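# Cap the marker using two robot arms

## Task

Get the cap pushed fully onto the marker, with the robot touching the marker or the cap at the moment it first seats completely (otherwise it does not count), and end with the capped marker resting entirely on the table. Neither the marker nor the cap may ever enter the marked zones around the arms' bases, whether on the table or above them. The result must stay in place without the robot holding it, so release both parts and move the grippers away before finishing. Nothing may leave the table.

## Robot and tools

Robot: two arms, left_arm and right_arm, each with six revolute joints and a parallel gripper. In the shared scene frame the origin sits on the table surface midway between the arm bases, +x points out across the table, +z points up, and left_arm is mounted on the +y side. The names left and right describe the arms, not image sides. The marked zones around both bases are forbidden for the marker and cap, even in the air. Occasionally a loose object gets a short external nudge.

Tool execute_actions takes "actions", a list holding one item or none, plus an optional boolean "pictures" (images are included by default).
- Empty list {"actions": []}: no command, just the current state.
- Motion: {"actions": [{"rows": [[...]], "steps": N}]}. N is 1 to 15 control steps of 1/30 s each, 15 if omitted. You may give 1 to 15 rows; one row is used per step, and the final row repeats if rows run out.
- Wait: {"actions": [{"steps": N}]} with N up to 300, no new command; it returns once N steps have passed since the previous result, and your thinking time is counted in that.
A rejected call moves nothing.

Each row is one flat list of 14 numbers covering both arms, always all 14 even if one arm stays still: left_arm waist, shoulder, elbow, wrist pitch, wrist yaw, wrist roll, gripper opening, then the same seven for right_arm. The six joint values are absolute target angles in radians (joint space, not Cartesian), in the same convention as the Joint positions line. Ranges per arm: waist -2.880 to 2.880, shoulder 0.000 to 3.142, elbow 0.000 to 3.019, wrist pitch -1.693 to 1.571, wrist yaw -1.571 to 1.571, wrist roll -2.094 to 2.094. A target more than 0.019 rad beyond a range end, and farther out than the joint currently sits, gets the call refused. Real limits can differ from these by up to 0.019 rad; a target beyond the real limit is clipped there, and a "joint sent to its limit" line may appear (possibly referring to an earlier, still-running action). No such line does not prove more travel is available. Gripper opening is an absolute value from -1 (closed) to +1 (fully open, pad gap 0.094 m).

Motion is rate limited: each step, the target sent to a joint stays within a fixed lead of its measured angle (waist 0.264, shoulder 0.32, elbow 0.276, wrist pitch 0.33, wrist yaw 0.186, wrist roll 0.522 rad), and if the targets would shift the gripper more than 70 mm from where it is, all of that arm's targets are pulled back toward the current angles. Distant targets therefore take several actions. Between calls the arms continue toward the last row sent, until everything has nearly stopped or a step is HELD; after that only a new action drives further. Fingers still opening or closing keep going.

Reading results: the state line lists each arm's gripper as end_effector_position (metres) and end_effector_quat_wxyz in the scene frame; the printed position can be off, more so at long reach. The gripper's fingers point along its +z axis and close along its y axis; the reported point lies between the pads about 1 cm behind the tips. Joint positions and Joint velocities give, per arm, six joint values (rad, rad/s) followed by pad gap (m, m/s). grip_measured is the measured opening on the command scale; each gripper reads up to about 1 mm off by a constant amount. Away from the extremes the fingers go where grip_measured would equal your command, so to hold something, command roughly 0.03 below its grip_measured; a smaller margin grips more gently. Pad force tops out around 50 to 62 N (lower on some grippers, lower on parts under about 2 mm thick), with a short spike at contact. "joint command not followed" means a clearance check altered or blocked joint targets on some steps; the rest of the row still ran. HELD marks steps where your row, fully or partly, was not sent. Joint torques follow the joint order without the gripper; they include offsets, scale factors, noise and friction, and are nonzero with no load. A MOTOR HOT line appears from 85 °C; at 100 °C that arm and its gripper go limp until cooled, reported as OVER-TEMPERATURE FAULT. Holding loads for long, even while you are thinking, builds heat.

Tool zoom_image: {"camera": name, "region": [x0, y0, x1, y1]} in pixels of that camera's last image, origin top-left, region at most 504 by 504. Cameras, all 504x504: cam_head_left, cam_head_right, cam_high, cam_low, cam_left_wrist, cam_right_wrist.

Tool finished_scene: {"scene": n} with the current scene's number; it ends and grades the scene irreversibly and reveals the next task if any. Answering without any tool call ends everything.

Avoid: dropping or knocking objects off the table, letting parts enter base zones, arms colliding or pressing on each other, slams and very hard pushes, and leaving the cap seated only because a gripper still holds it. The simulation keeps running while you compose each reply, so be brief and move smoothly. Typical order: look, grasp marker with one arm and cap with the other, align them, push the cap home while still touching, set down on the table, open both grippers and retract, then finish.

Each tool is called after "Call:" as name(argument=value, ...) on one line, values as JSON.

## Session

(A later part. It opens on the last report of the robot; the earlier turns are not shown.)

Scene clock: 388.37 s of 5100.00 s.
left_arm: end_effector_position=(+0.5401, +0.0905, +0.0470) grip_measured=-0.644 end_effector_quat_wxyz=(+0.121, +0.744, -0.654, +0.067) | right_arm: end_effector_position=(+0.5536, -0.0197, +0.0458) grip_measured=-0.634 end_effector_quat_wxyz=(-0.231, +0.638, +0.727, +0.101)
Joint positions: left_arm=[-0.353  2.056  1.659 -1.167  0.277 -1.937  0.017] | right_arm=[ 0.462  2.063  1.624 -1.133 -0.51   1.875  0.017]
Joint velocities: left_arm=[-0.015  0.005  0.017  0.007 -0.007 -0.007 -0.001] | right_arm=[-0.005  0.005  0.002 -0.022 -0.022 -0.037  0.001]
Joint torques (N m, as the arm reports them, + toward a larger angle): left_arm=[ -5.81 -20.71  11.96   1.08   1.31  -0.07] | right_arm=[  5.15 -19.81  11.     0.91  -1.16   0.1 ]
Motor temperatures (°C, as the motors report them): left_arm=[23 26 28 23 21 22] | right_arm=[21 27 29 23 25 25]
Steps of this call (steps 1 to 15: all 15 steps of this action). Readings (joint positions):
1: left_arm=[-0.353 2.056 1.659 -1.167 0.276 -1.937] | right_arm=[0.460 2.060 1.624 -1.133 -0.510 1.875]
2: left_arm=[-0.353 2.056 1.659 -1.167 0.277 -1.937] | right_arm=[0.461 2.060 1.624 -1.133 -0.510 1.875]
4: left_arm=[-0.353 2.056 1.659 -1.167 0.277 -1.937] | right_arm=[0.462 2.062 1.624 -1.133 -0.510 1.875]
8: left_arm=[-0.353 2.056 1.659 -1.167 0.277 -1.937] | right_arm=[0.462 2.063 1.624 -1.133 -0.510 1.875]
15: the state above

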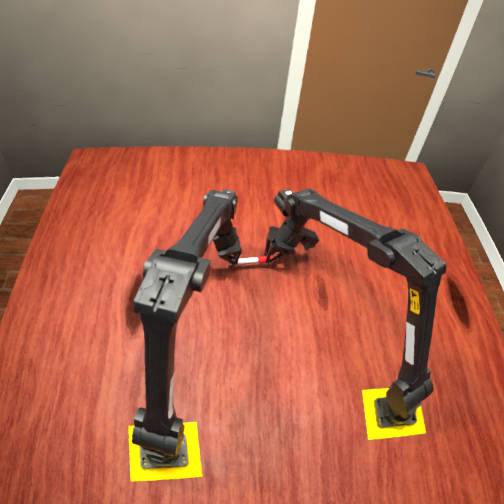

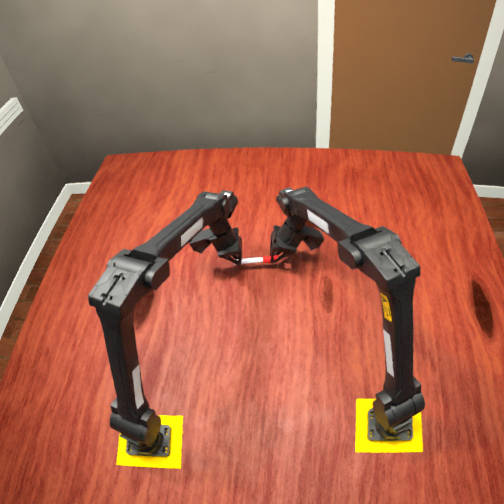

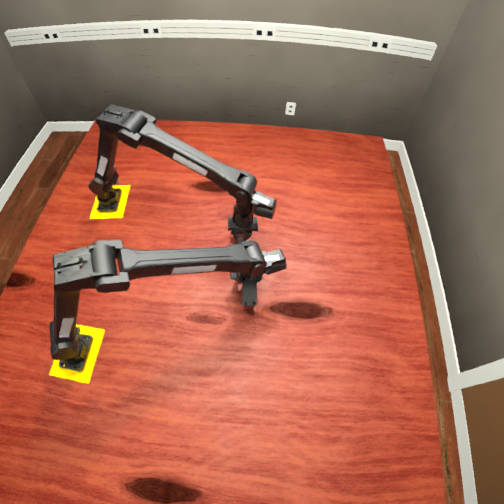

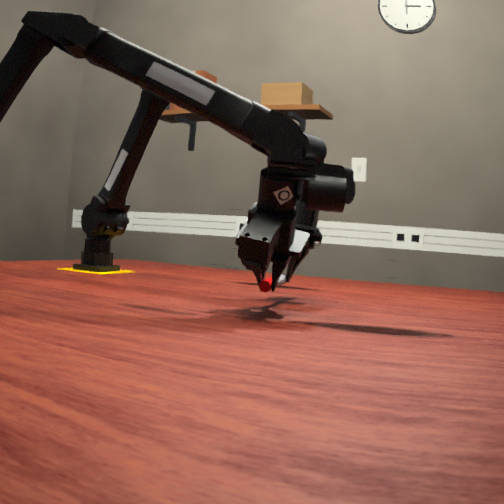

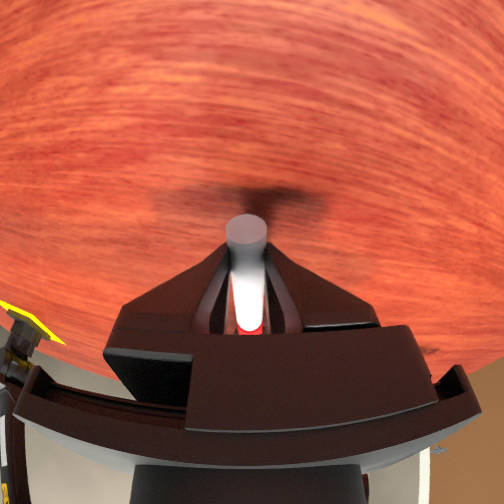

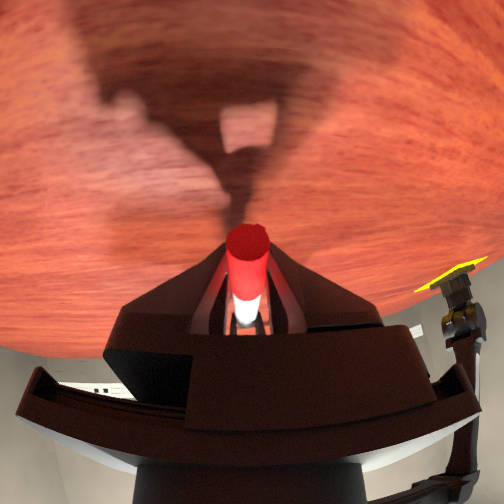

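Push harder to be sure.

Call:
execute_actions(actions=[{"rows":[[-0.445,2.045,1.695,-1.13,0.32,-1.94,-0.69,0.55,2.065,1.65,-1.1,-0.555,1.875,-0.68]],"steps":15}], pictures=false)

Call:
execute_actions(actions=[{"rows":[[-0.47,2.045,1.695,-1.125,0.33,-1.94,-0.69,0.575,2.065,1.65,-1.095,-0.565,1.875,-0.68]],"steps":15}])

Call:
zoom_image(camera="cam_head_left", region=[220,240,290,280])

Call:
zoom_image(camera="cam_right_wrist", region=[210,260,290,340])

Scene clock: 400.97 s of 5100.00 s.
left_arm: end_effector_position=(+0.5395, +0.0888, +0.0469) grip_measured=-0.644 end_effector_quat_wxyz=(+0.120, +0.743, -0.655, +0.067) | right_arm: end_effector_position=(+0.5519, -0.0159, +0.0459) grip_measured=-0.634 end_effector_quat_wxyz=(-0.232, +0.636, +0.729, +0.102)
Joint positions: left_arm=[-0.357  2.056  1.659 -1.167  0.276 -1.937  0.017] | right_arm=[ 0.468  2.063  1.624 -1.131 -0.512  1.875  0.017]
Joint velocities: left_arm=[-0.015 -0.015  0.022  0.007  0.022 -0.037 -0.   ] | right_arm=[ 0.005 -0.015 -0.002  0.007  0.037 -0.037 -0.   ]
Joint torques (N m, as the arm reports them, + toward a larger angle): left_arm=[ -8.05 -20.55  12.41   1.53   2.01  -0.08] | right_arm=[  6.91 -22.27  12.22   1.1   -1.69   0.03]
Motor temperatures (°C, as the motors report them): left_arm=[23 26 28 23 22 22] | right_arm=[21 27 29 23 26 25]
Steps of this call (steps 1 to 15: the robot went on to your last target; steps 16 to 90: nothing new was sent; then 9.10 s passed at rest; steps 91 to 105: all 15 steps of this action). Readings (joint positions):
91: left_arm=[-0.354 2.056 1.659 -1.167 0.279 -1.937] | right_arm=[0.464 2.063 1.624 -1.132 -0.513 1.875]
92: left_arm=[-0.355 2.056 1.659 -1.167 0.279 -1.937] | right_arm=[0.464 2.063 1.624 -1.132 -0.513 1.875]
94: left_arm=[-0.357 2.056 1.659 -1.167 0.276 -1.937] | right_arm=[0.468 2.063 1.624 -1.131 -0.513 1.875]
98: left_arm=[-0.357 2.056 1.659 -1.167 0.276 -1.937] | right_arm=[0.468 2.063 1.624 -1.131 -0.512 1.875]
105: the state above

Scene clock: 401.47 s of 5100.00 s.
left_arm: end_effector_position=(+0.5397, +0.0909, +0.0463) grip_measured=-0.644 end_effector_quat_wxyz=(+0.118, +0.744, -0.655, +0.065) | right_arm: end_effector_position=(+0.5532, -0.0184, +0.0454) grip_measured=-0.634 end_effector_quat_wxyz=(-0.229, +0.637, +0.729, +0.101)
Joint positions: left_arm=[-0.354  2.056  1.658 -1.167  0.271 -1.937  0.017] | right_arm=[ 0.465  2.063  1.623 -1.131 -0.507  1.875  0.017]
Joint velocities: left_arm=[-0.005  0.005 -0.007 -0.007 -0.022 -0.022 -0.   ] | right_arm=[-0.015  0.005  0.012 -0.002  0.022  0.007 -0.001]
Joint torques (N m, as the arm reports them, + toward a larger angle): left_arm=[ -0.62 -19.49   9.21  -0.04   0.32  -0.04] | right_arm=[  0.51 -22.85   9.25  -0.07  -0.36   0.07]
Motor temperatures (°C, as the motors report them): left_arm=[23 26 28 23 22 22] | right_arm=[21 27 29 23 26 25]
A step of this action was HELD (marked below), so the robot has no last target. An arm can still carry out its HELD step.
Steps of this call (steps 1 to 15: all 15 steps of this action). Readings (joint positions):
1: left_arm=[-0.354 2.056 1.658 -1.167 0.270 -1.937] | right_arm=[0.465 2.063 1.623 -1.131 -0.506 1.875] HELD
2: left_arm=[-0.354 2.056 1.658 -1.167 0.271 -1.937] | right_arm=[0.465 2.063 1.623 -1.131 -0.507 1.875] HELD
3: left_arm=[-0.354 2.056 1.658 -1.167 0.271 -1.937] | right_arm=[0.465 2.063 1.623 -1.131 -0.507 1.875] HELD
4: left_arm=[-0.354 2.056 1.658 -1.167 0.271 -1.937] | right_arm=[0.465 2.063 1.623 -1.131 -0.507 1.875] HELD
5: left_arm=[-0.354 2.056 1.658 -1.167 0.271 -1.937] | right_arm=[0.465 2.063 1.623 -1.131 -0.507 1.875] HELD
6: left_arm=[-0.354 2.056 1.658 -1.167 0.271 -1.937] | right_arm=[0.465 2.063 1.623 -1.131 -0.507 1.875] HELD
7: left_arm=[-0.354 2.056 1.658 -1.167 0.271 -1.937] | right_arm=[0.465 2.063 1.623 -1.131 -0.507 1.875] HELD
8: left_arm=[-0.354 2.056 1.658 -1.167 0.271 -1.937] | right_arm=[0.465 2.063 1.623 -1.131 -0.507 1.875] HELD
9: left_arm=[-0.354 2.056 1.658 -1.167 0.271 -1.937] | right_arm=[0.465 2.063 1.623 -1.131 -0.507 1.875] HELD
10: left_arm=[-0.354 2.056 1.658 -1.167 0.271 -1.937] | right_arm=[0.465 2.063 1.623 -1.131 -0.507 1.875] HELD
11: left_arm=[-0.354 2.056 1.658 -1.167 0.271 -1.937] | right_arm=[0.465 2.063 1.623 -1.131 -0.507 1.875] HELD
12: left_arm=[-0.354 2.056 1.658 -1.167 0.271 -1.937] | right_arm=[0.465 2.063 1.623 -1.131 -0.507 1.875] HELD
13: left_arm=[-0.354 2.056 1.658 -1.167 0.271 -1.937] | right_arm=[0.465 2.063 1.623 -1.131 -0.507 1.875] HELD
14: left_arm=[-0.354 2.056 1.658 -1.167 0.271 -1.937] | right_arm=[0.465 2.063 1.623 -1.131 -0.507 1.875] HELD
15: the state above HELD
joint command not followed: on one or more control steps a check withheld the commanded joint targets of the left arm, and it was not sent them on those steps. On the call's last step the targets were still withheld.
cause: the commanded joint targets would bring a part of the robot too close to another arm (this arm's wrist (the part past joint 4) and the other arm's wrist (the part past joint 4)); next, command targets that bring no part of the robot closer to that arm.
joint command not followed: on one or more control steps a check withheld the commanded joint targets of the right arm, and it was not sent them on those steps. On the call's last step the targets were still withheld.
cause: the commanded joint targets would bring a part of the robot too close to another arm (this arm's wrist (the part past joint 4) and the other arm's wrist (the part past joint 4)); next, command targets that bring no part of the robot closer to that arm.

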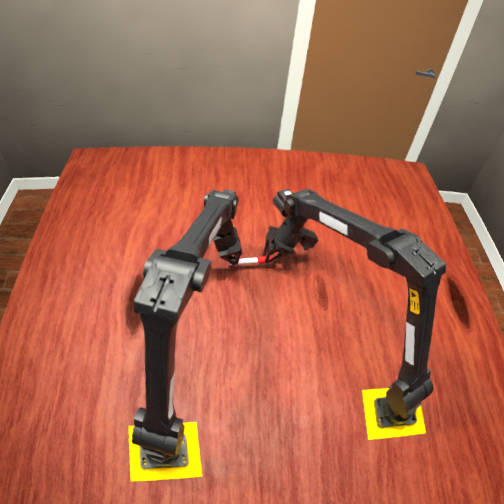

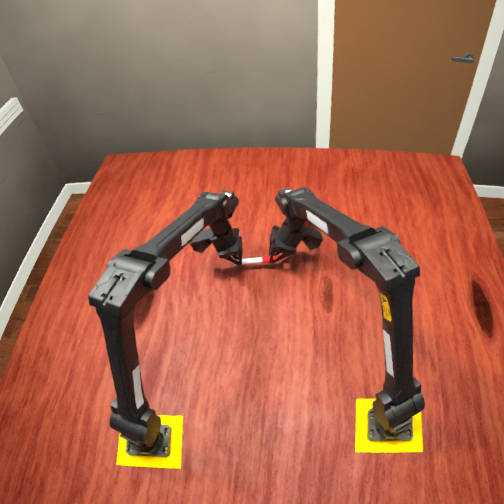

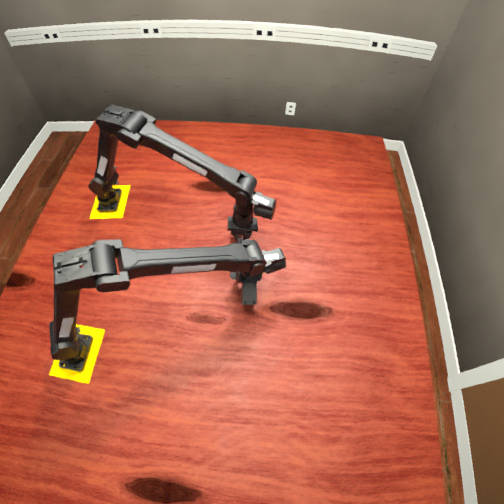

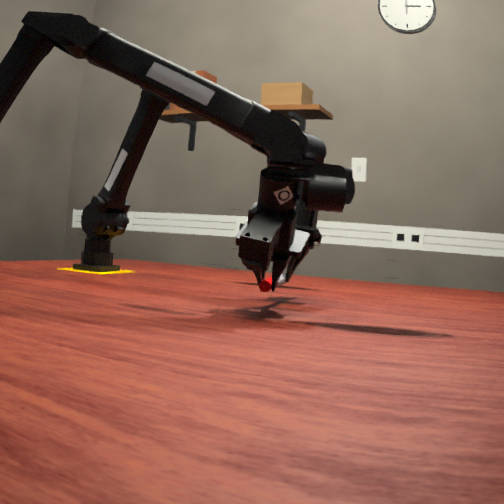

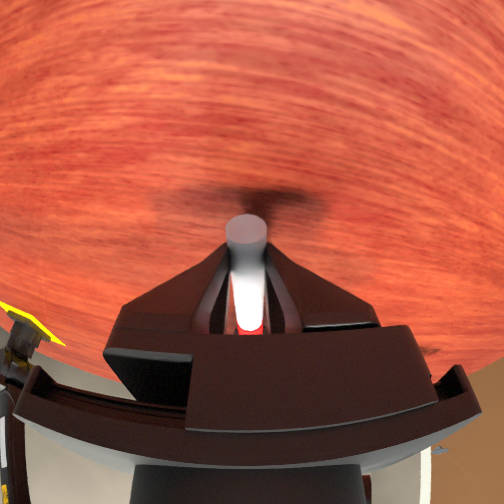

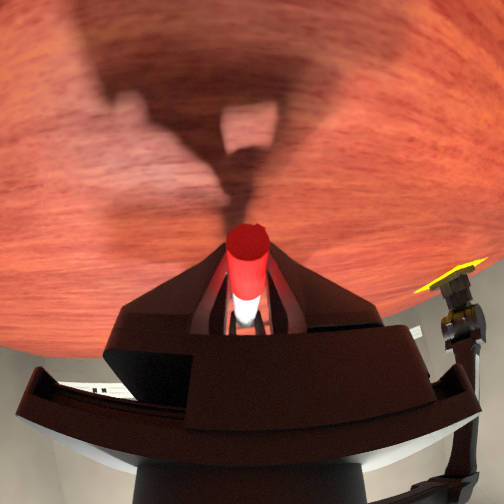

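Region (220, 240, 290, 280) of cam_head_left's 504x504 image, scaled by 7.200, with more detail than that image has; it fills the top 288 rows of this view, and the rest is white.

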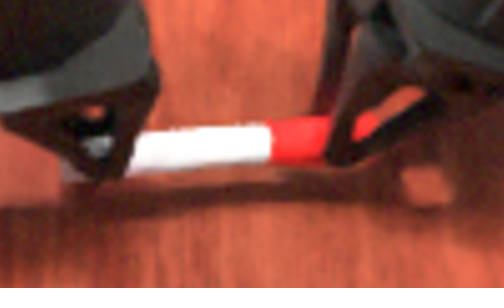

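Region (210, 260, 290, 340) of cam_right_wrist's 504x504 image, scaled by 6.300, with more detail than that image has.

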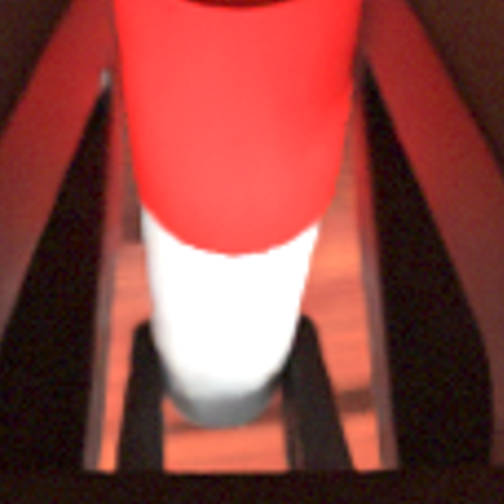

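Call:
execute_actions(actions=[{"rows":[[-0.354,2.056,1.68,-1.167,0.27,-1.937,-0.68,0.465,2.063,1.64,-1.131,-0.507,1.875,0.2]],"steps":10}], pictures=false)

Call:
execute_actions(actions=[{"rows":[[-0.354,2.056,1.68,-1.167,0.27,-1.937,-0.68,0.4,1.95,1.64,-1.131,-0.507,1.875,0.2]],"steps":12}], pictures=false)

Call:
execute_actions(actions=[{"rows":[[-0.354,2.085,1.68,-1.13,0.27,-1.937,-0.68,0.2,1.8,1.6,-1.2,-0.3,1.3,0.2]],"steps":15}], pictures=false)

Call:
execute_actions(actions=[{"rows":[[-0.354,2.098,1.68,-1.11,0.27,-1.937,-0.68,0,1.6,1.45,-1.3,0,0.7,0.2]],"steps":15}], pictures=false)

Call:
execute_actions(actions=[{"steps":10}], pictures=false)

Scene clock: 414.97 s of 5100.00 s.
left_arm: end_effector_position=(+0.5397, +0.0909, +0.0463) grip_measured=-0.644 end_effector_quat_wxyz=(+0.118, +0.744, -0.655, +0.065) | right_arm: end_effector_position=(+0.5532, -0.0184, +0.0454) grip_measured=+0.198 end_effector_quat_wxyz=(-0.229, +0.637, +0.729, +0.101)
Joint positions: left_arm=[-0.354  2.056  1.658 -1.167  0.271 -1.937  0.017] | right_arm=[ 0.465  2.063  1.623 -1.131 -0.507  1.875  0.056]
Joint velocities: left_arm=[ 0.015  0.005  0.007 -0.002 -0.051  0.051 -0.   ] | right_arm=[ 0.005 -0.005 -0.002 -0.007  0.037  0.051  0.001]
Joint torques (N m, as the arm reports them, + toward a larger angle): left_arm=[ -0.16 -19.58  11.12  -0.07   0.11  -0.03] | right_arm=[  0.06 -22.35  11.18  -0.01  -0.22   0.09]
Motor temperatures (°C, as the motors report them): left_arm=[23 26 28 23 22 22] | right_arm=[21 27 28 23 26 25]
Steps of this call (steps 1 to 90: nothing new was sent; then 10.17 s passed at rest; steps 91 to 100: all 10 steps of this action). Readings (joint positions):
91: left_arm=[-0.354 2.056 1.658 -1.167 0.271 -1.937] | right_arm=[0.465 2.063 1.623 -1.131 -0.507 1.875]
92: left_arm=[-0.354 2.056 1.658 -1.167 0.271 -1.937] | right_arm=[0.465 2.063 1.623 -1.131 -0.507 1.875]
94: left_arm=[-0.354 2.056 1.658 -1.167 0.271 -1.937] | right_arm=[0.465 2.063 1.623 -1.131 -0.507 1.875]
98: left_arm=[-0.354 2.056 1.658 -1.167 0.271 -1.937] | right_arm=[0.465 2.063 1.623 -1.131 -0.507 1.875]
100: the state above

Scene clock: 415.37 s of 5100.00 s.
left_arm: end_effector_position=(+0.5397, +0.0909, +0.0463) grip_measured=-0.644 end_effector_quat_wxyz=(+0.118, +0.744, -0.655, +0.065) | right_arm: end_effector_position=(+0.5825, -0.0572, +0.1161) grip_measured=+0.198 end_effector_quat_wxyz=(-0.199, +0.653, +0.712, +0.162)
Joint positions: left_arm=[-0.354  2.056  1.658 -1.167  0.271 -1.937  0.017] | right_arm=[ 0.387  1.941  1.622 -1.131 -0.507  1.875  0.056]
Joint velocities: left_arm=[-0.005  0.005  0.002 -0.017 -0.007 -0.022  0.   ] | right_arm=[ 0.005 -0.093  0.007 -0.012 -0.022 -0.037  0.   ]
Joint torques (N m, as the arm reports them, + toward a larger angle): left_arm=[ -0.23 -19.51  11.15  -0.07   0.1   -0.04] | right_arm=[  1.59 -19.96  11.97   0.39  -0.17   0.09]
Motor temperatures (°C, as the motors report them): left_arm=[23 26 28 23 22 22] | right_arm=[21 27 28 23 26 25]
Steps of this call (steps 1 to 12: all 12 steps of this action). Readings (joint positions):
1: left_arm=[-0.354 2.056 1.658 -1.167 0.271 -1.937] | right_arm=[0.462 2.058 1.623 -1.131 -0.507 1.875]
2: left_arm=[-0.354 2.056 1.658 -1.167 0.271 -1.937] | right_arm=[0.459 2.053 1.622 -1.131 -0.507 1.875]
4: left_arm=[-0.354 2.056 1.658 -1.167 0.271 -1.937] | right_arm=[0.443 2.032 1.622 -1.131 -0.507 1.875]
8: left_arm=[-0.354 2.056 1.658 -1.167 0.271 -1.937] | right_arm=[0.403 1.974 1.622 -1.131 -0.507 1.875]
12: the state above

Scene clock: 415.87 s of 5100.00 s.
left_arm: end_effector_position=(+0.5413, +0.0905, +0.0264) grip_measured=-0.644 end_effector_quat_wxyz=(+0.121, +0.744, -0.654, +0.060) | right_arm: end_effector_position=(+0.6203, -0.2224, +0.1768) grip_measured=+0.198 end_effector_quat_wxyz=(-0.030, +0.552, +0.815, +0.173)
Joint positions: left_arm=[-0.354  2.089  1.658 -1.147  0.271 -1.937  0.017] | right_arm=[ 0.16   1.796  1.602 -1.184 -0.298  1.351  0.056]
Joint velocities: left_arm=[ 0.005 -0.005  0.012 -0.017  0.007  0.022 -0.   ] | right_arm=[ 0.112 -0.083 -0.012  0.007 -0.037 -0.256  0.   ]
Joint torques (N m, as the arm reports them, + toward a larger angle): left_arm=[ -0.19 -19.88  11.     0.62   0.1   -0.04] | right_arm=[  2.84 -19.2   10.41  -0.21  -0.14  -0.06]
Motor temperatures (°C, as the motors report them): left_arm=[23 26 28 23 21 22] | right_arm=[21 27 28 23 26 25]
Steps of this call (steps 1 to 15: all 15 steps of this action). Readings (joint positions):
1: left_arm=[-0.354 2.057 1.658 -1.164 0.271 -1.937] | right_arm=[0.383 1.935 1.621 -1.133 -0.464 1.835]
2: left_arm=[-0.354 2.060 1.658 -1.157 0.271 -1.937] | right_arm=[0.378 1.929 1.616 -1.139 -0.420 1.786]
4: left_arm=[-0.354 2.067 1.658 -1.149 0.271 -1.937] | right_arm=[0.349 1.911 1.608 -1.152 -0.361 1.692]
8: left_arm=[-0.354 2.083 1.658 -1.147 0.271 -1.937] | right_arm=[0.250 1.864 1.602 -1.174 -0.307 1.504]
15: the state above

Scene clock: 416.37 s of 5100.00 s.
left_arm: end_effector_position=(+0.5456, +0.0895, +0.0237) grip_measured=-0.644 end_effector_quat_wxyz=(+0.118, +0.744, -0.655, +0.066) | right_arm: end_effector_position=(+0.5491, -0.3785, +0.2104) grip_measured=+0.198 end_effector_quat_wxyz=(+0.067, +0.392, +0.917, +0.023)
Joint positions: left_arm=[-0.354  2.094  1.658 -1.127  0.271 -1.937  0.017] | right_arm=[-0.026  1.592  1.45  -1.287  0.002  0.753  0.056]
Joint velocities: left_arm=[ 0.005 -0.015  0.002  0.007  0.007 -0.022 -0.   ] | right_arm=[ 0.181 -0.005 -0.002 -0.012 -0.007 -0.359  0.   ]
Joint torques (N m, as the arm reports them, + toward a larger angle): left_arm=[ -0.18 -19.57  11.     0.63   0.1   -0.04] | right_arm=[  1.73 -15.15  10.64  -0.36   0.06   0.04]
Motor temperatures (°C, as the motors report them): left_arm=[23 26 28 23 21 22] | right_arm=[21 27 28 23 26 25]
Steps of this call (steps 1 to 15: all 15 steps of this action). Readings (joint positions):
1: left_arm=[-0.354 2.090 1.658 -1.143 0.271 -1.937] | right_arm=[0.159 1.786 1.591 -1.186 -0.253 1.306]
2: left_arm=[-0.354 2.091 1.658 -1.137 0.271 -1.937] | right_arm=[0.157 1.769 1.566 -1.196 -0.201 1.253]
4: left_arm=[-0.354 2.092 1.658 -1.129 0.271 -1.937] | right_arm=[0.130 1.729 1.514 -1.226 -0.098 1.142]
8: left_arm=[-0.354 2.094 1.658 -1.127 0.271 -1.937] | right_arm=[0.027 1.650 1.453 -1.278 -0.006 0.909]
15: the state above

Scene clock: 416.70 s of 5100.00 s.
left_arm: end_effector_position=(+0.5456, +0.0895, +0.0237) grip_measured=-0.644 end_effector_quat_wxyz=(+0.118, +0.744, -0.655, +0.066) | right_arm: end_effector_position=(+0.5494, -0.3648, +0.2101) grip_measured=+0.198 end_effector_quat_wxyz=(+0.067, +0.362, +0.930, +0.023)
Joint positions: left_arm=[-0.354  2.094  1.658 -1.127  0.271 -1.937  0.017] | right_arm=[ 0.001  1.592  1.449 -1.287  0.002  0.715  0.056]
Joint velocities: left_arm=[-0.005 -0.005 -0.007 -0.012 -0.037 -0.022 -0.   ] | right_arm=[-0.005 -0.015 -0.002 -0.032 -0.022 -0.007  0.   ]
Joint torques (N m, as the arm reports them, + toward a larger angle): left_arm=[ -0.16 -19.58  11.02   0.65   0.1   -0.04] | right_arm=[  1.21 -15.76  10.44  -0.29   0.06   0.  ]
Motor temperatures (°C, as the motors report them): left_arm=[23 26 28 23 21 22] | right_arm=[21 27 28 23 26 25]
Steps of this call (steps 1 to 10: the robot went on to your last target). Readings (joint positions):
1: left_arm=[-0.354 2.094 1.658 -1.127 0.271 -1.937] | right_arm=[-0.020 1.592 1.450 -1.287 0.002 0.745]
2: left_arm=[-0.354 2.094 1.658 -1.127 0.271 -1.937] | right_arm=[-0.014 1.592 1.449 -1.287 0.002 0.738]
4: left_arm=[-0.354 2.094 1.658 -1.127 0.271 -1.937] | right_arm=[-0.004 1.592 1.449 -1.287 0.002 0.728]
8: left_arm=[-0.354 2.094 1.658 -1.127 0.271 -1.937] | right_arm=[0.001 1.592 1.449 -1.287 0.002 0.718]
10: the state above

Call:
execute_actions(actions=[{"rows":[[-0.354,2.108,1.68,-1.11,0.27,-1.937,-0.68,0,1.6,1.45,-1.3,0,0.7,0.2]],"steps":15}], pictures=false)

Call:
execute_actions(actions=[{"rows":[[-0.354,2.108,1.68,-1.11,0.27,-1.937,0.2,0,1.6,1.45,-1.3,0,0.7,0.2]],"steps":10}], pictures=false)

Call:
execute_actions(actions=[{"rows":[[-0.37,2.0,1.68,-1.2,0.27,-1.937,1,0,1.6,1.45,-1.3,0,0.7,0.2]],"steps":15}], pictures=false)

Call:
execute_actions(actions=[{"rows":[[-0.52,2.0,1.72,-1.2,0.27,-1.937,1,0,1.6,1.45,-1.3,0,0.7,0.2]],"steps":15}])

Scene clock: 430.70 s of 5100.00 s.
left_arm: end_effector_position=(+0.5444, +0.0898, +0.0164) grip_measured=-0.644 end_effector_quat_wxyz=(+0.120, +0.744, -0.654, +0.061) | right_arm: end_effector_position=(+0.5494, -0.3648, +0.2101) grip_measured=+0.198 end_effector_quat_wxyz=(+0.067, +0.360, +0.930, +0.023)
Joint positions: left_arm=[-0.354  2.106  1.658 -1.126  0.271 -1.937  0.017] | right_arm=[ 0.001  1.592  1.449 -1.287  0.002  0.711  0.056]
Joint velocities: left_arm=[-0.015 -0.034  0.007 -0.012  0.037  0.037  0.   ] | right_arm=[-0.015 -0.005 -0.007 -0.017  0.066 -0.095  0.001]
Joint torques (N m, as the arm reports them, + toward a larger angle): left_arm=[ -0.15 -19.83  10.99   0.63   0.1   -0.04] | right_arm=[  1.   -15.71  10.85  -0.13   0.04  -0.04]
Motor temperatures (°C, as the motors report them): left_arm=[23 26 28 23 21 22] | right_arm=[21 27 29 23 25 25]
Steps of this call (steps 1 to 30: the robot went on to your last target; steps 31 to 90: nothing new was sent; then 10.50 s passed at rest; steps 91 to 105: all 15 steps of this action). Readings (joint positions):
91: left_arm=[-0.354 2.095 1.658 -1.127 0.271 -1.937] | right_arm=[0.001 1.592 1.449 -1.287 0.002 0.711]
92: left_arm=[-0.354 2.095 1.658 -1.126 0.271 -1.937] | right_arm=[0.001 1.592 1.449 -1.287 0.002 0.711]
94: left_arm=[-0.354 2.098 1.658 -1.126 0.271 -1.937] | right_arm=[0.001 1.592 1.449 -1.287 0.002 0.711]
98: left_arm=[-0.354 2.104 1.658 -1.126 0.271 -1.937] | right_arm=[0.001 1.592 1.449 -1.287 0.002 0.711]
105: the state above

Scene clock: 431.03 s of 5100.00 s.
left_arm: end_effector_position=(+0.5444, +0.0898, +0.0164) grip_measured=+0.197 end_effector_quat_wxyz=(+0.120, +0.744, -0.654, +0.061) | right_arm: end_effector_position=(+0.5494, -0.3648, +0.2101) grip_measured=+0.198 end_effector_quat_wxyz=(+0.067, +0.360, +0.930, +0.023)
Joint positions: left_arm=[-0.354  2.106  1.658 -1.126  0.271 -1.937  0.056] | right_arm=[ 0.001  1.592  1.449 -1.287  0.002  0.711  0.056]
Joint velocities: left_arm=[-0.015 -0.005 -0.002 -0.022 -0.022 -0.066 -0.   ] | right_arm=[-0.005 -0.005 -0.027 -0.017  0.007  0.037 -0.001]
Joint torques (N m, as the arm reports them, + toward a larger angle): left_arm=[ -0.21 -19.9   10.96   0.61   0.1   -0.03] | right_arm=[  0.94 -15.53  10.87  -0.11   0.07  -0.04]
Motor temperatures (°C, as the motors report them): left_arm=[23 26 28 23 21 22] | right_arm=[21 27 29 23 25 25]
Steps of this call (steps 1 to 10: all 10 steps of this action). Readings (joint positions):
1: left_arm=[-0.354 2.106 1.658 -1.126 0.271 -1.937] | right_arm=[0.001 1.592 1.449 -1.287 0.002 0.711]
2: left_arm=[-0.354 2.106 1.658 -1.126 0.271 -1.937] | right_arm=[0.001 1.592 1.449 -1.287 0.002 0.711]
4: left_arm=[-0.354 2.106 1.658 -1.126 0.271 -1.937] | right_arm=[0.001 1.592 1.449 -1.287 0.002 0.711]
8: left_arm=[-0.354 2.106 1.658 -1.126 0.271 -1.937] | right_arm=[0.001 1.592 1.449 -1.287 0.002 0.711]
10: the state above

Scene clock: 431.53 s of 5100.00 s.
left_arm: end_effector_position=(+0.5391, +0.0911, +0.0829) grip_measured=+1.000 end_effector_quat_wxyz=(+0.108, +0.742, -0.657, +0.084) | right_arm: end_effector_position=(+0.5494, -0.3648, +0.2101) grip_measured=+0.198 end_effector_quat_wxyz=(+0.067, +0.360, +0.930, +0.023)
Joint positions: left_arm=[-0.354  1.993  1.657 -1.185  0.271 -1.937  0.094] | right_arm=[ 0.001  1.592  1.449 -1.287  0.002  0.711  0.056]
Joint velocities: left_arm=[-0.015  0.054  0.007 -0.007 -0.037 -0.007  0.   ] | right_arm=[-0.015  0.005  0.002 -0.002 -0.051 -0.037 -0.   ]
Joint torques (N m, as the arm reports them, + toward a larger angle): left_arm=[ -1.55 -18.83  11.54  -0.61   0.1   -0.03] | right_arm=[  1.12 -15.36  10.71  -0.08   0.05  -0.06]
Motor temperatures (°C, as the motors report them): left_arm=[23 26 28 23 21 22] | right_arm=[21 27 29 23 25 25]
Steps of this call (steps 1 to 15: all 15 steps of this action). Readings (joint positions):
1: left_arm=[-0.354 2.102 1.658 -1.136 0.271 -1.937] | right_arm=[0.001 1.592 1.449 -1.287 0.002 0.711]
2: left_arm=[-0.354 2.095 1.657 -1.155 0.271 -1.937] | right_arm=[0.001 1.592 1.449 -1.287 0.002 0.711]
4: left_arm=[-0.354 2.072 1.657 -1.177 0.271 -1.937] | right_arm=[0.001 1.592 1.449 -1.287 0.002 0.711]
8: left_arm=[-0.354 2.015 1.657 -1.184 0.271 -1.937] | right_arm=[0.001 1.592 1.449 -1.287 0.002 0.711]
15: the state above

Scene clock: 432.03 s of 5100.00 s.
left_arm: end_effector_position=(+0.4947, -0.0204, +0.0845) grip_measured=+1.000 end_effector_quat_wxyz=(-0.115, -0.673, +0.726, -0.077) | right_arm: end_effector_position=(+0.5494, -0.3648, +0.2101) grip_measured=+0.198 end_effector_quat_wxyz=(+0.067, +0.360, +0.930, +0.023)
Joint positions: left_arm=[-0.55   1.997  1.668 -1.185  0.271 -1.937  0.094] | right_arm=[ 0.001  1.592  1.449 -1.287  0.002  0.711  0.056]
Joint velocities: left_arm=[ 0.103  0.005 -0.012 -0.012  0.022  0.022  0.   ] | right_arm=[-0.005 -0.015  0.002 -0.017 -0.007  0.037  0.001]
Joint torques (N m, as the arm reports them, + toward a larger angle): left_arm=[  1.86 -18.88  14.26  -0.61   0.08  -0.03] | right_arm=[  0.73 -15.81  10.9   -0.04   0.04  -0.05]
Motor temperatures (°C, as the motors report them): left_arm=[23 26 28 23 21 22] | right_arm=[21 27 29 23 25 25]
Steps of this call (steps 1 to 15: all 15 steps of this action). Readings (joint positions):
1: left_arm=[-0.360 1.994 1.657 -1.185 0.269 -1.937] | right_arm=[0.001 1.592 1.449 -1.287 0.002 0.711]
2: left_arm=[-0.367 1.995 1.657 -1.185 0.268 -1.937] | right_arm=[0.001 1.592 1.449 -1.287 0.002 0.711]
4: left_arm=[-0.399 1.996 1.657 -1.185 0.268 -1.937] | right_arm=[0.001 1.592 1.449 -1.287 0.002 0.711]
8: left_arm=[-0.492 1.997 1.663 -1.185 0.268 -1.937] | right_arm=[0.001 1.592 1.449 -1.287 0.002 0.711]
15: the state above

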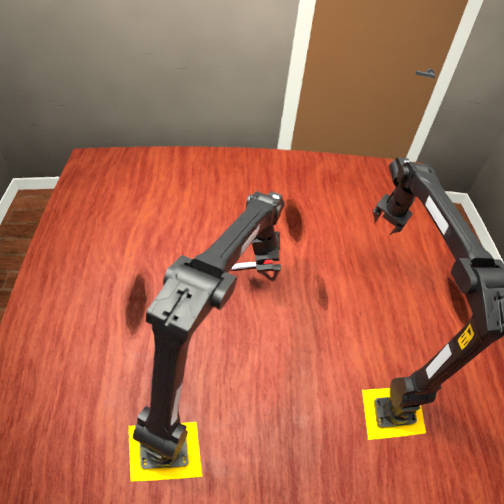

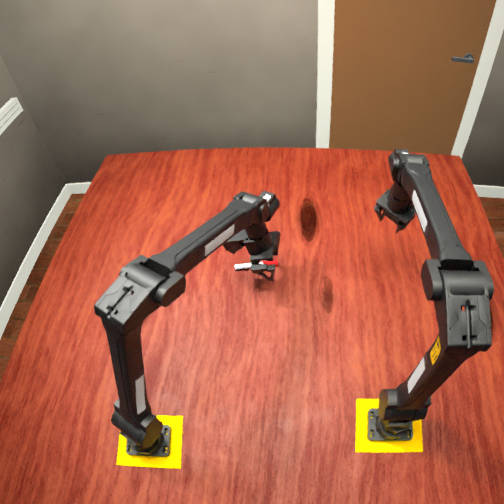

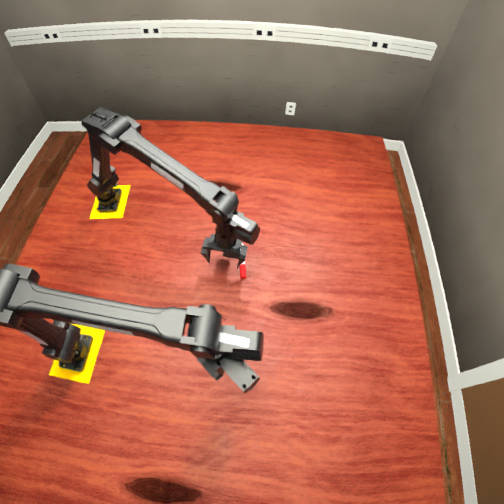

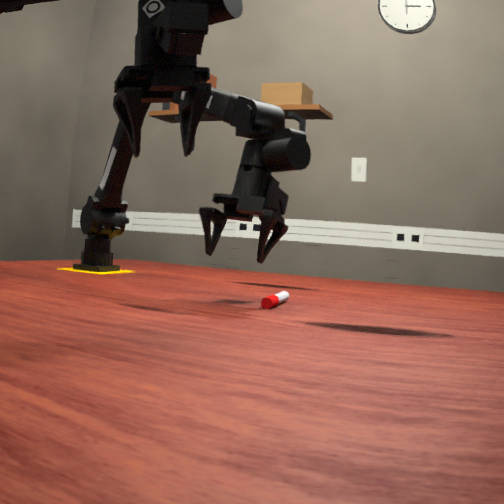

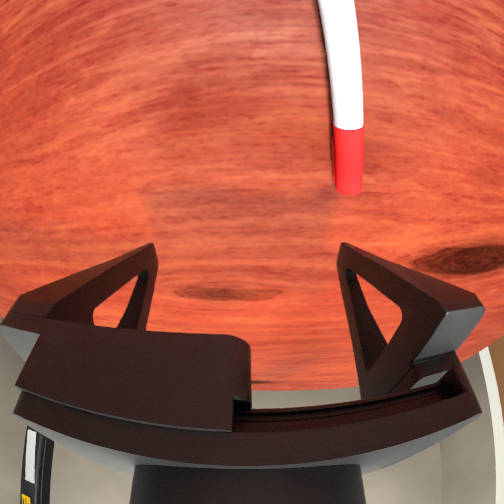

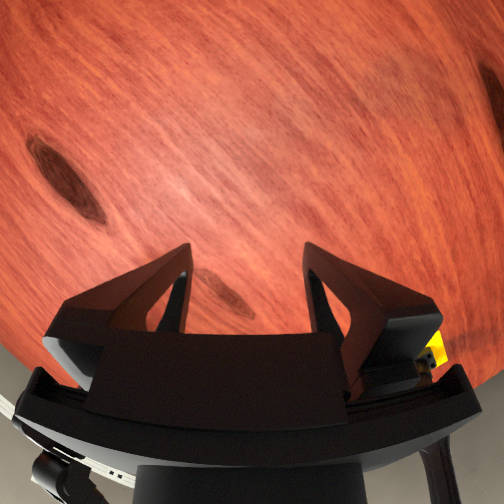

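Flush. Move clear.

Call:
execute_actions(actions=[{"rows":[[-0.3,1.6,1.5,-1.3,0.27,-1.937,1,0,1.6,1.45,-1.3,0,0.7,0.2]],"steps":15}], pictures=false)

Call:
execute_actions(actions=[{"steps":25}], pictures=false)

Call:
finished_scene(scene=1)

Scene clock: 440.73 s of 5100.00 s.
left_arm: end_effector_position=(+0.4670, +0.1416, +0.2315) grip_measured=+1.000 end_effector_quat_wxyz=(+0.071, +0.752, -0.639, +0.146) | right_arm: end_effector_position=(+0.5494, -0.3648, +0.2101) grip_measured=+0.198 end_effector_quat_wxyz=(+0.067, +0.360, +0.930, +0.023)
Joint positions: left_arm=[-0.294  1.606  1.503 -1.28   0.27  -1.937  0.094] | right_arm=[ 0.001  1.592  1.449 -1.287  0.002  0.711  0.056]
Joint velocities: left_arm=[ 0.337 -0.777  0.012 -0.056 -0.007  0.007  0.   ] | right_arm=[-0.005  0.005 -0.002  0.002 -0.037  0.007  0.001]
Joint torques (N m, as the arm reports them, + toward a larger angle): left_arm=[ -2.67 -10.34   9.83  -0.48   0.18  -0.01] | right_arm=[  0.71 -16.02  10.67  -0.05   0.04  -0.05]
Motor temperatures (°C, as the motors report them): left_arm=[23 26 29 23 21 22] | right_arm=[21 27 29 23 25 25]
Steps of this call (steps 1 to 30: the robot went on to your last target; steps 31 to 90: nothing new was sent; then 5.20 s passed at rest; steps 91 to 105: all 15 steps of this action). Readings (joint positions):
91: left_arm=[-0.524 1.990 1.659 -1.186 0.272 -1.937] | right_arm=[0.001 1.592 1.449 -1.287 0.002 0.711]
92: left_arm=[-0.519 1.975 1.636 -1.191 0.272 -1.937] | right_arm=[0.001 1.592 1.449 -1.287 0.002 0.711]
94: left_arm=[-0.497 1.931 1.589 -1.209 0.272 -1.937] | right_arm=[0.001 1.592 1.449 -1.287 0.002 0.711]
98: left_arm=[-0.427 1.825 1.531 -1.236 0.272 -1.937] | right_arm=[0.001 1.592 1.449 -1.287 0.002 0.711]
105: the state above

Scene clock: 441.57 s of 5100.00 s.
left_arm: end_effector_position=(+0.4650, +0.1459, +0.2272) grip_measured=+1.000 end_effector_quat_wxyz=(+0.074, +0.756, -0.636, +0.140) | right_arm: end_effector_position=(+0.5494, -0.3648, +0.2101) grip_measured=+0.198 end_effector_quat_wxyz=(+0.067, +0.360, +0.930, +0.023)
Joint positions: left_arm=[-0.287  1.608  1.495 -1.286  0.27  -1.937  0.094] | right_arm=[ 0.001  1.592  1.449 -1.287  0.002  0.711  0.056]
Joint velocities: left_arm=[-0.024 -0.015 -0.012 -0.017 -0.007 -0.037  0.   ] | right_arm=[-0.015 -0.015  0.007  0.002 -0.051  0.022 -0.   ]
Joint torques (N m, as the arm reports them, + toward a larger angle): left_arm=[ -1.43 -14.38  10.43  -0.35   0.17  -0.02] | right_arm=[  0.61 -15.41  10.76  -0.12   0.07   0.01]
Motor temperatures (°C, as the motors report them): left_arm=[23 26 29 23 21 22] | right_arm=[21 27 29 23 25 25]
Steps of this call (steps 1 to 15: the robot went on to your last target; steps 16 to 25: nothing new was sent). Readings (joint positions):
1: left_arm=[-0.286 1.584 1.503 -1.282 0.270 -1.937] | right_arm=[0.001 1.592 1.449 -1.287 0.002 0.711]
2: left_arm=[-0.283 1.568 1.503 -1.283 0.270 -1.937] | right_arm=[0.001 1.592 1.449 -1.287 0.002 0.711]
4: left_arm=[-0.285 1.554 1.503 -1.285 0.270 -1.937] | right_arm=[0.001 1.592 1.449 -1.287 0.002 0.711]
8: left_arm=[-0.287 1.574 1.503 -1.286 0.270 -1.937] | right_arm=[0.001 1.592 1.449 -1.287 0.002 0.711]
25: the state above
All arms were judged still, so your last target was given up. Only a new action makes them travel on or press farther. Fingers that are still opening or closing keep moving.

The scene is finished: the task was done.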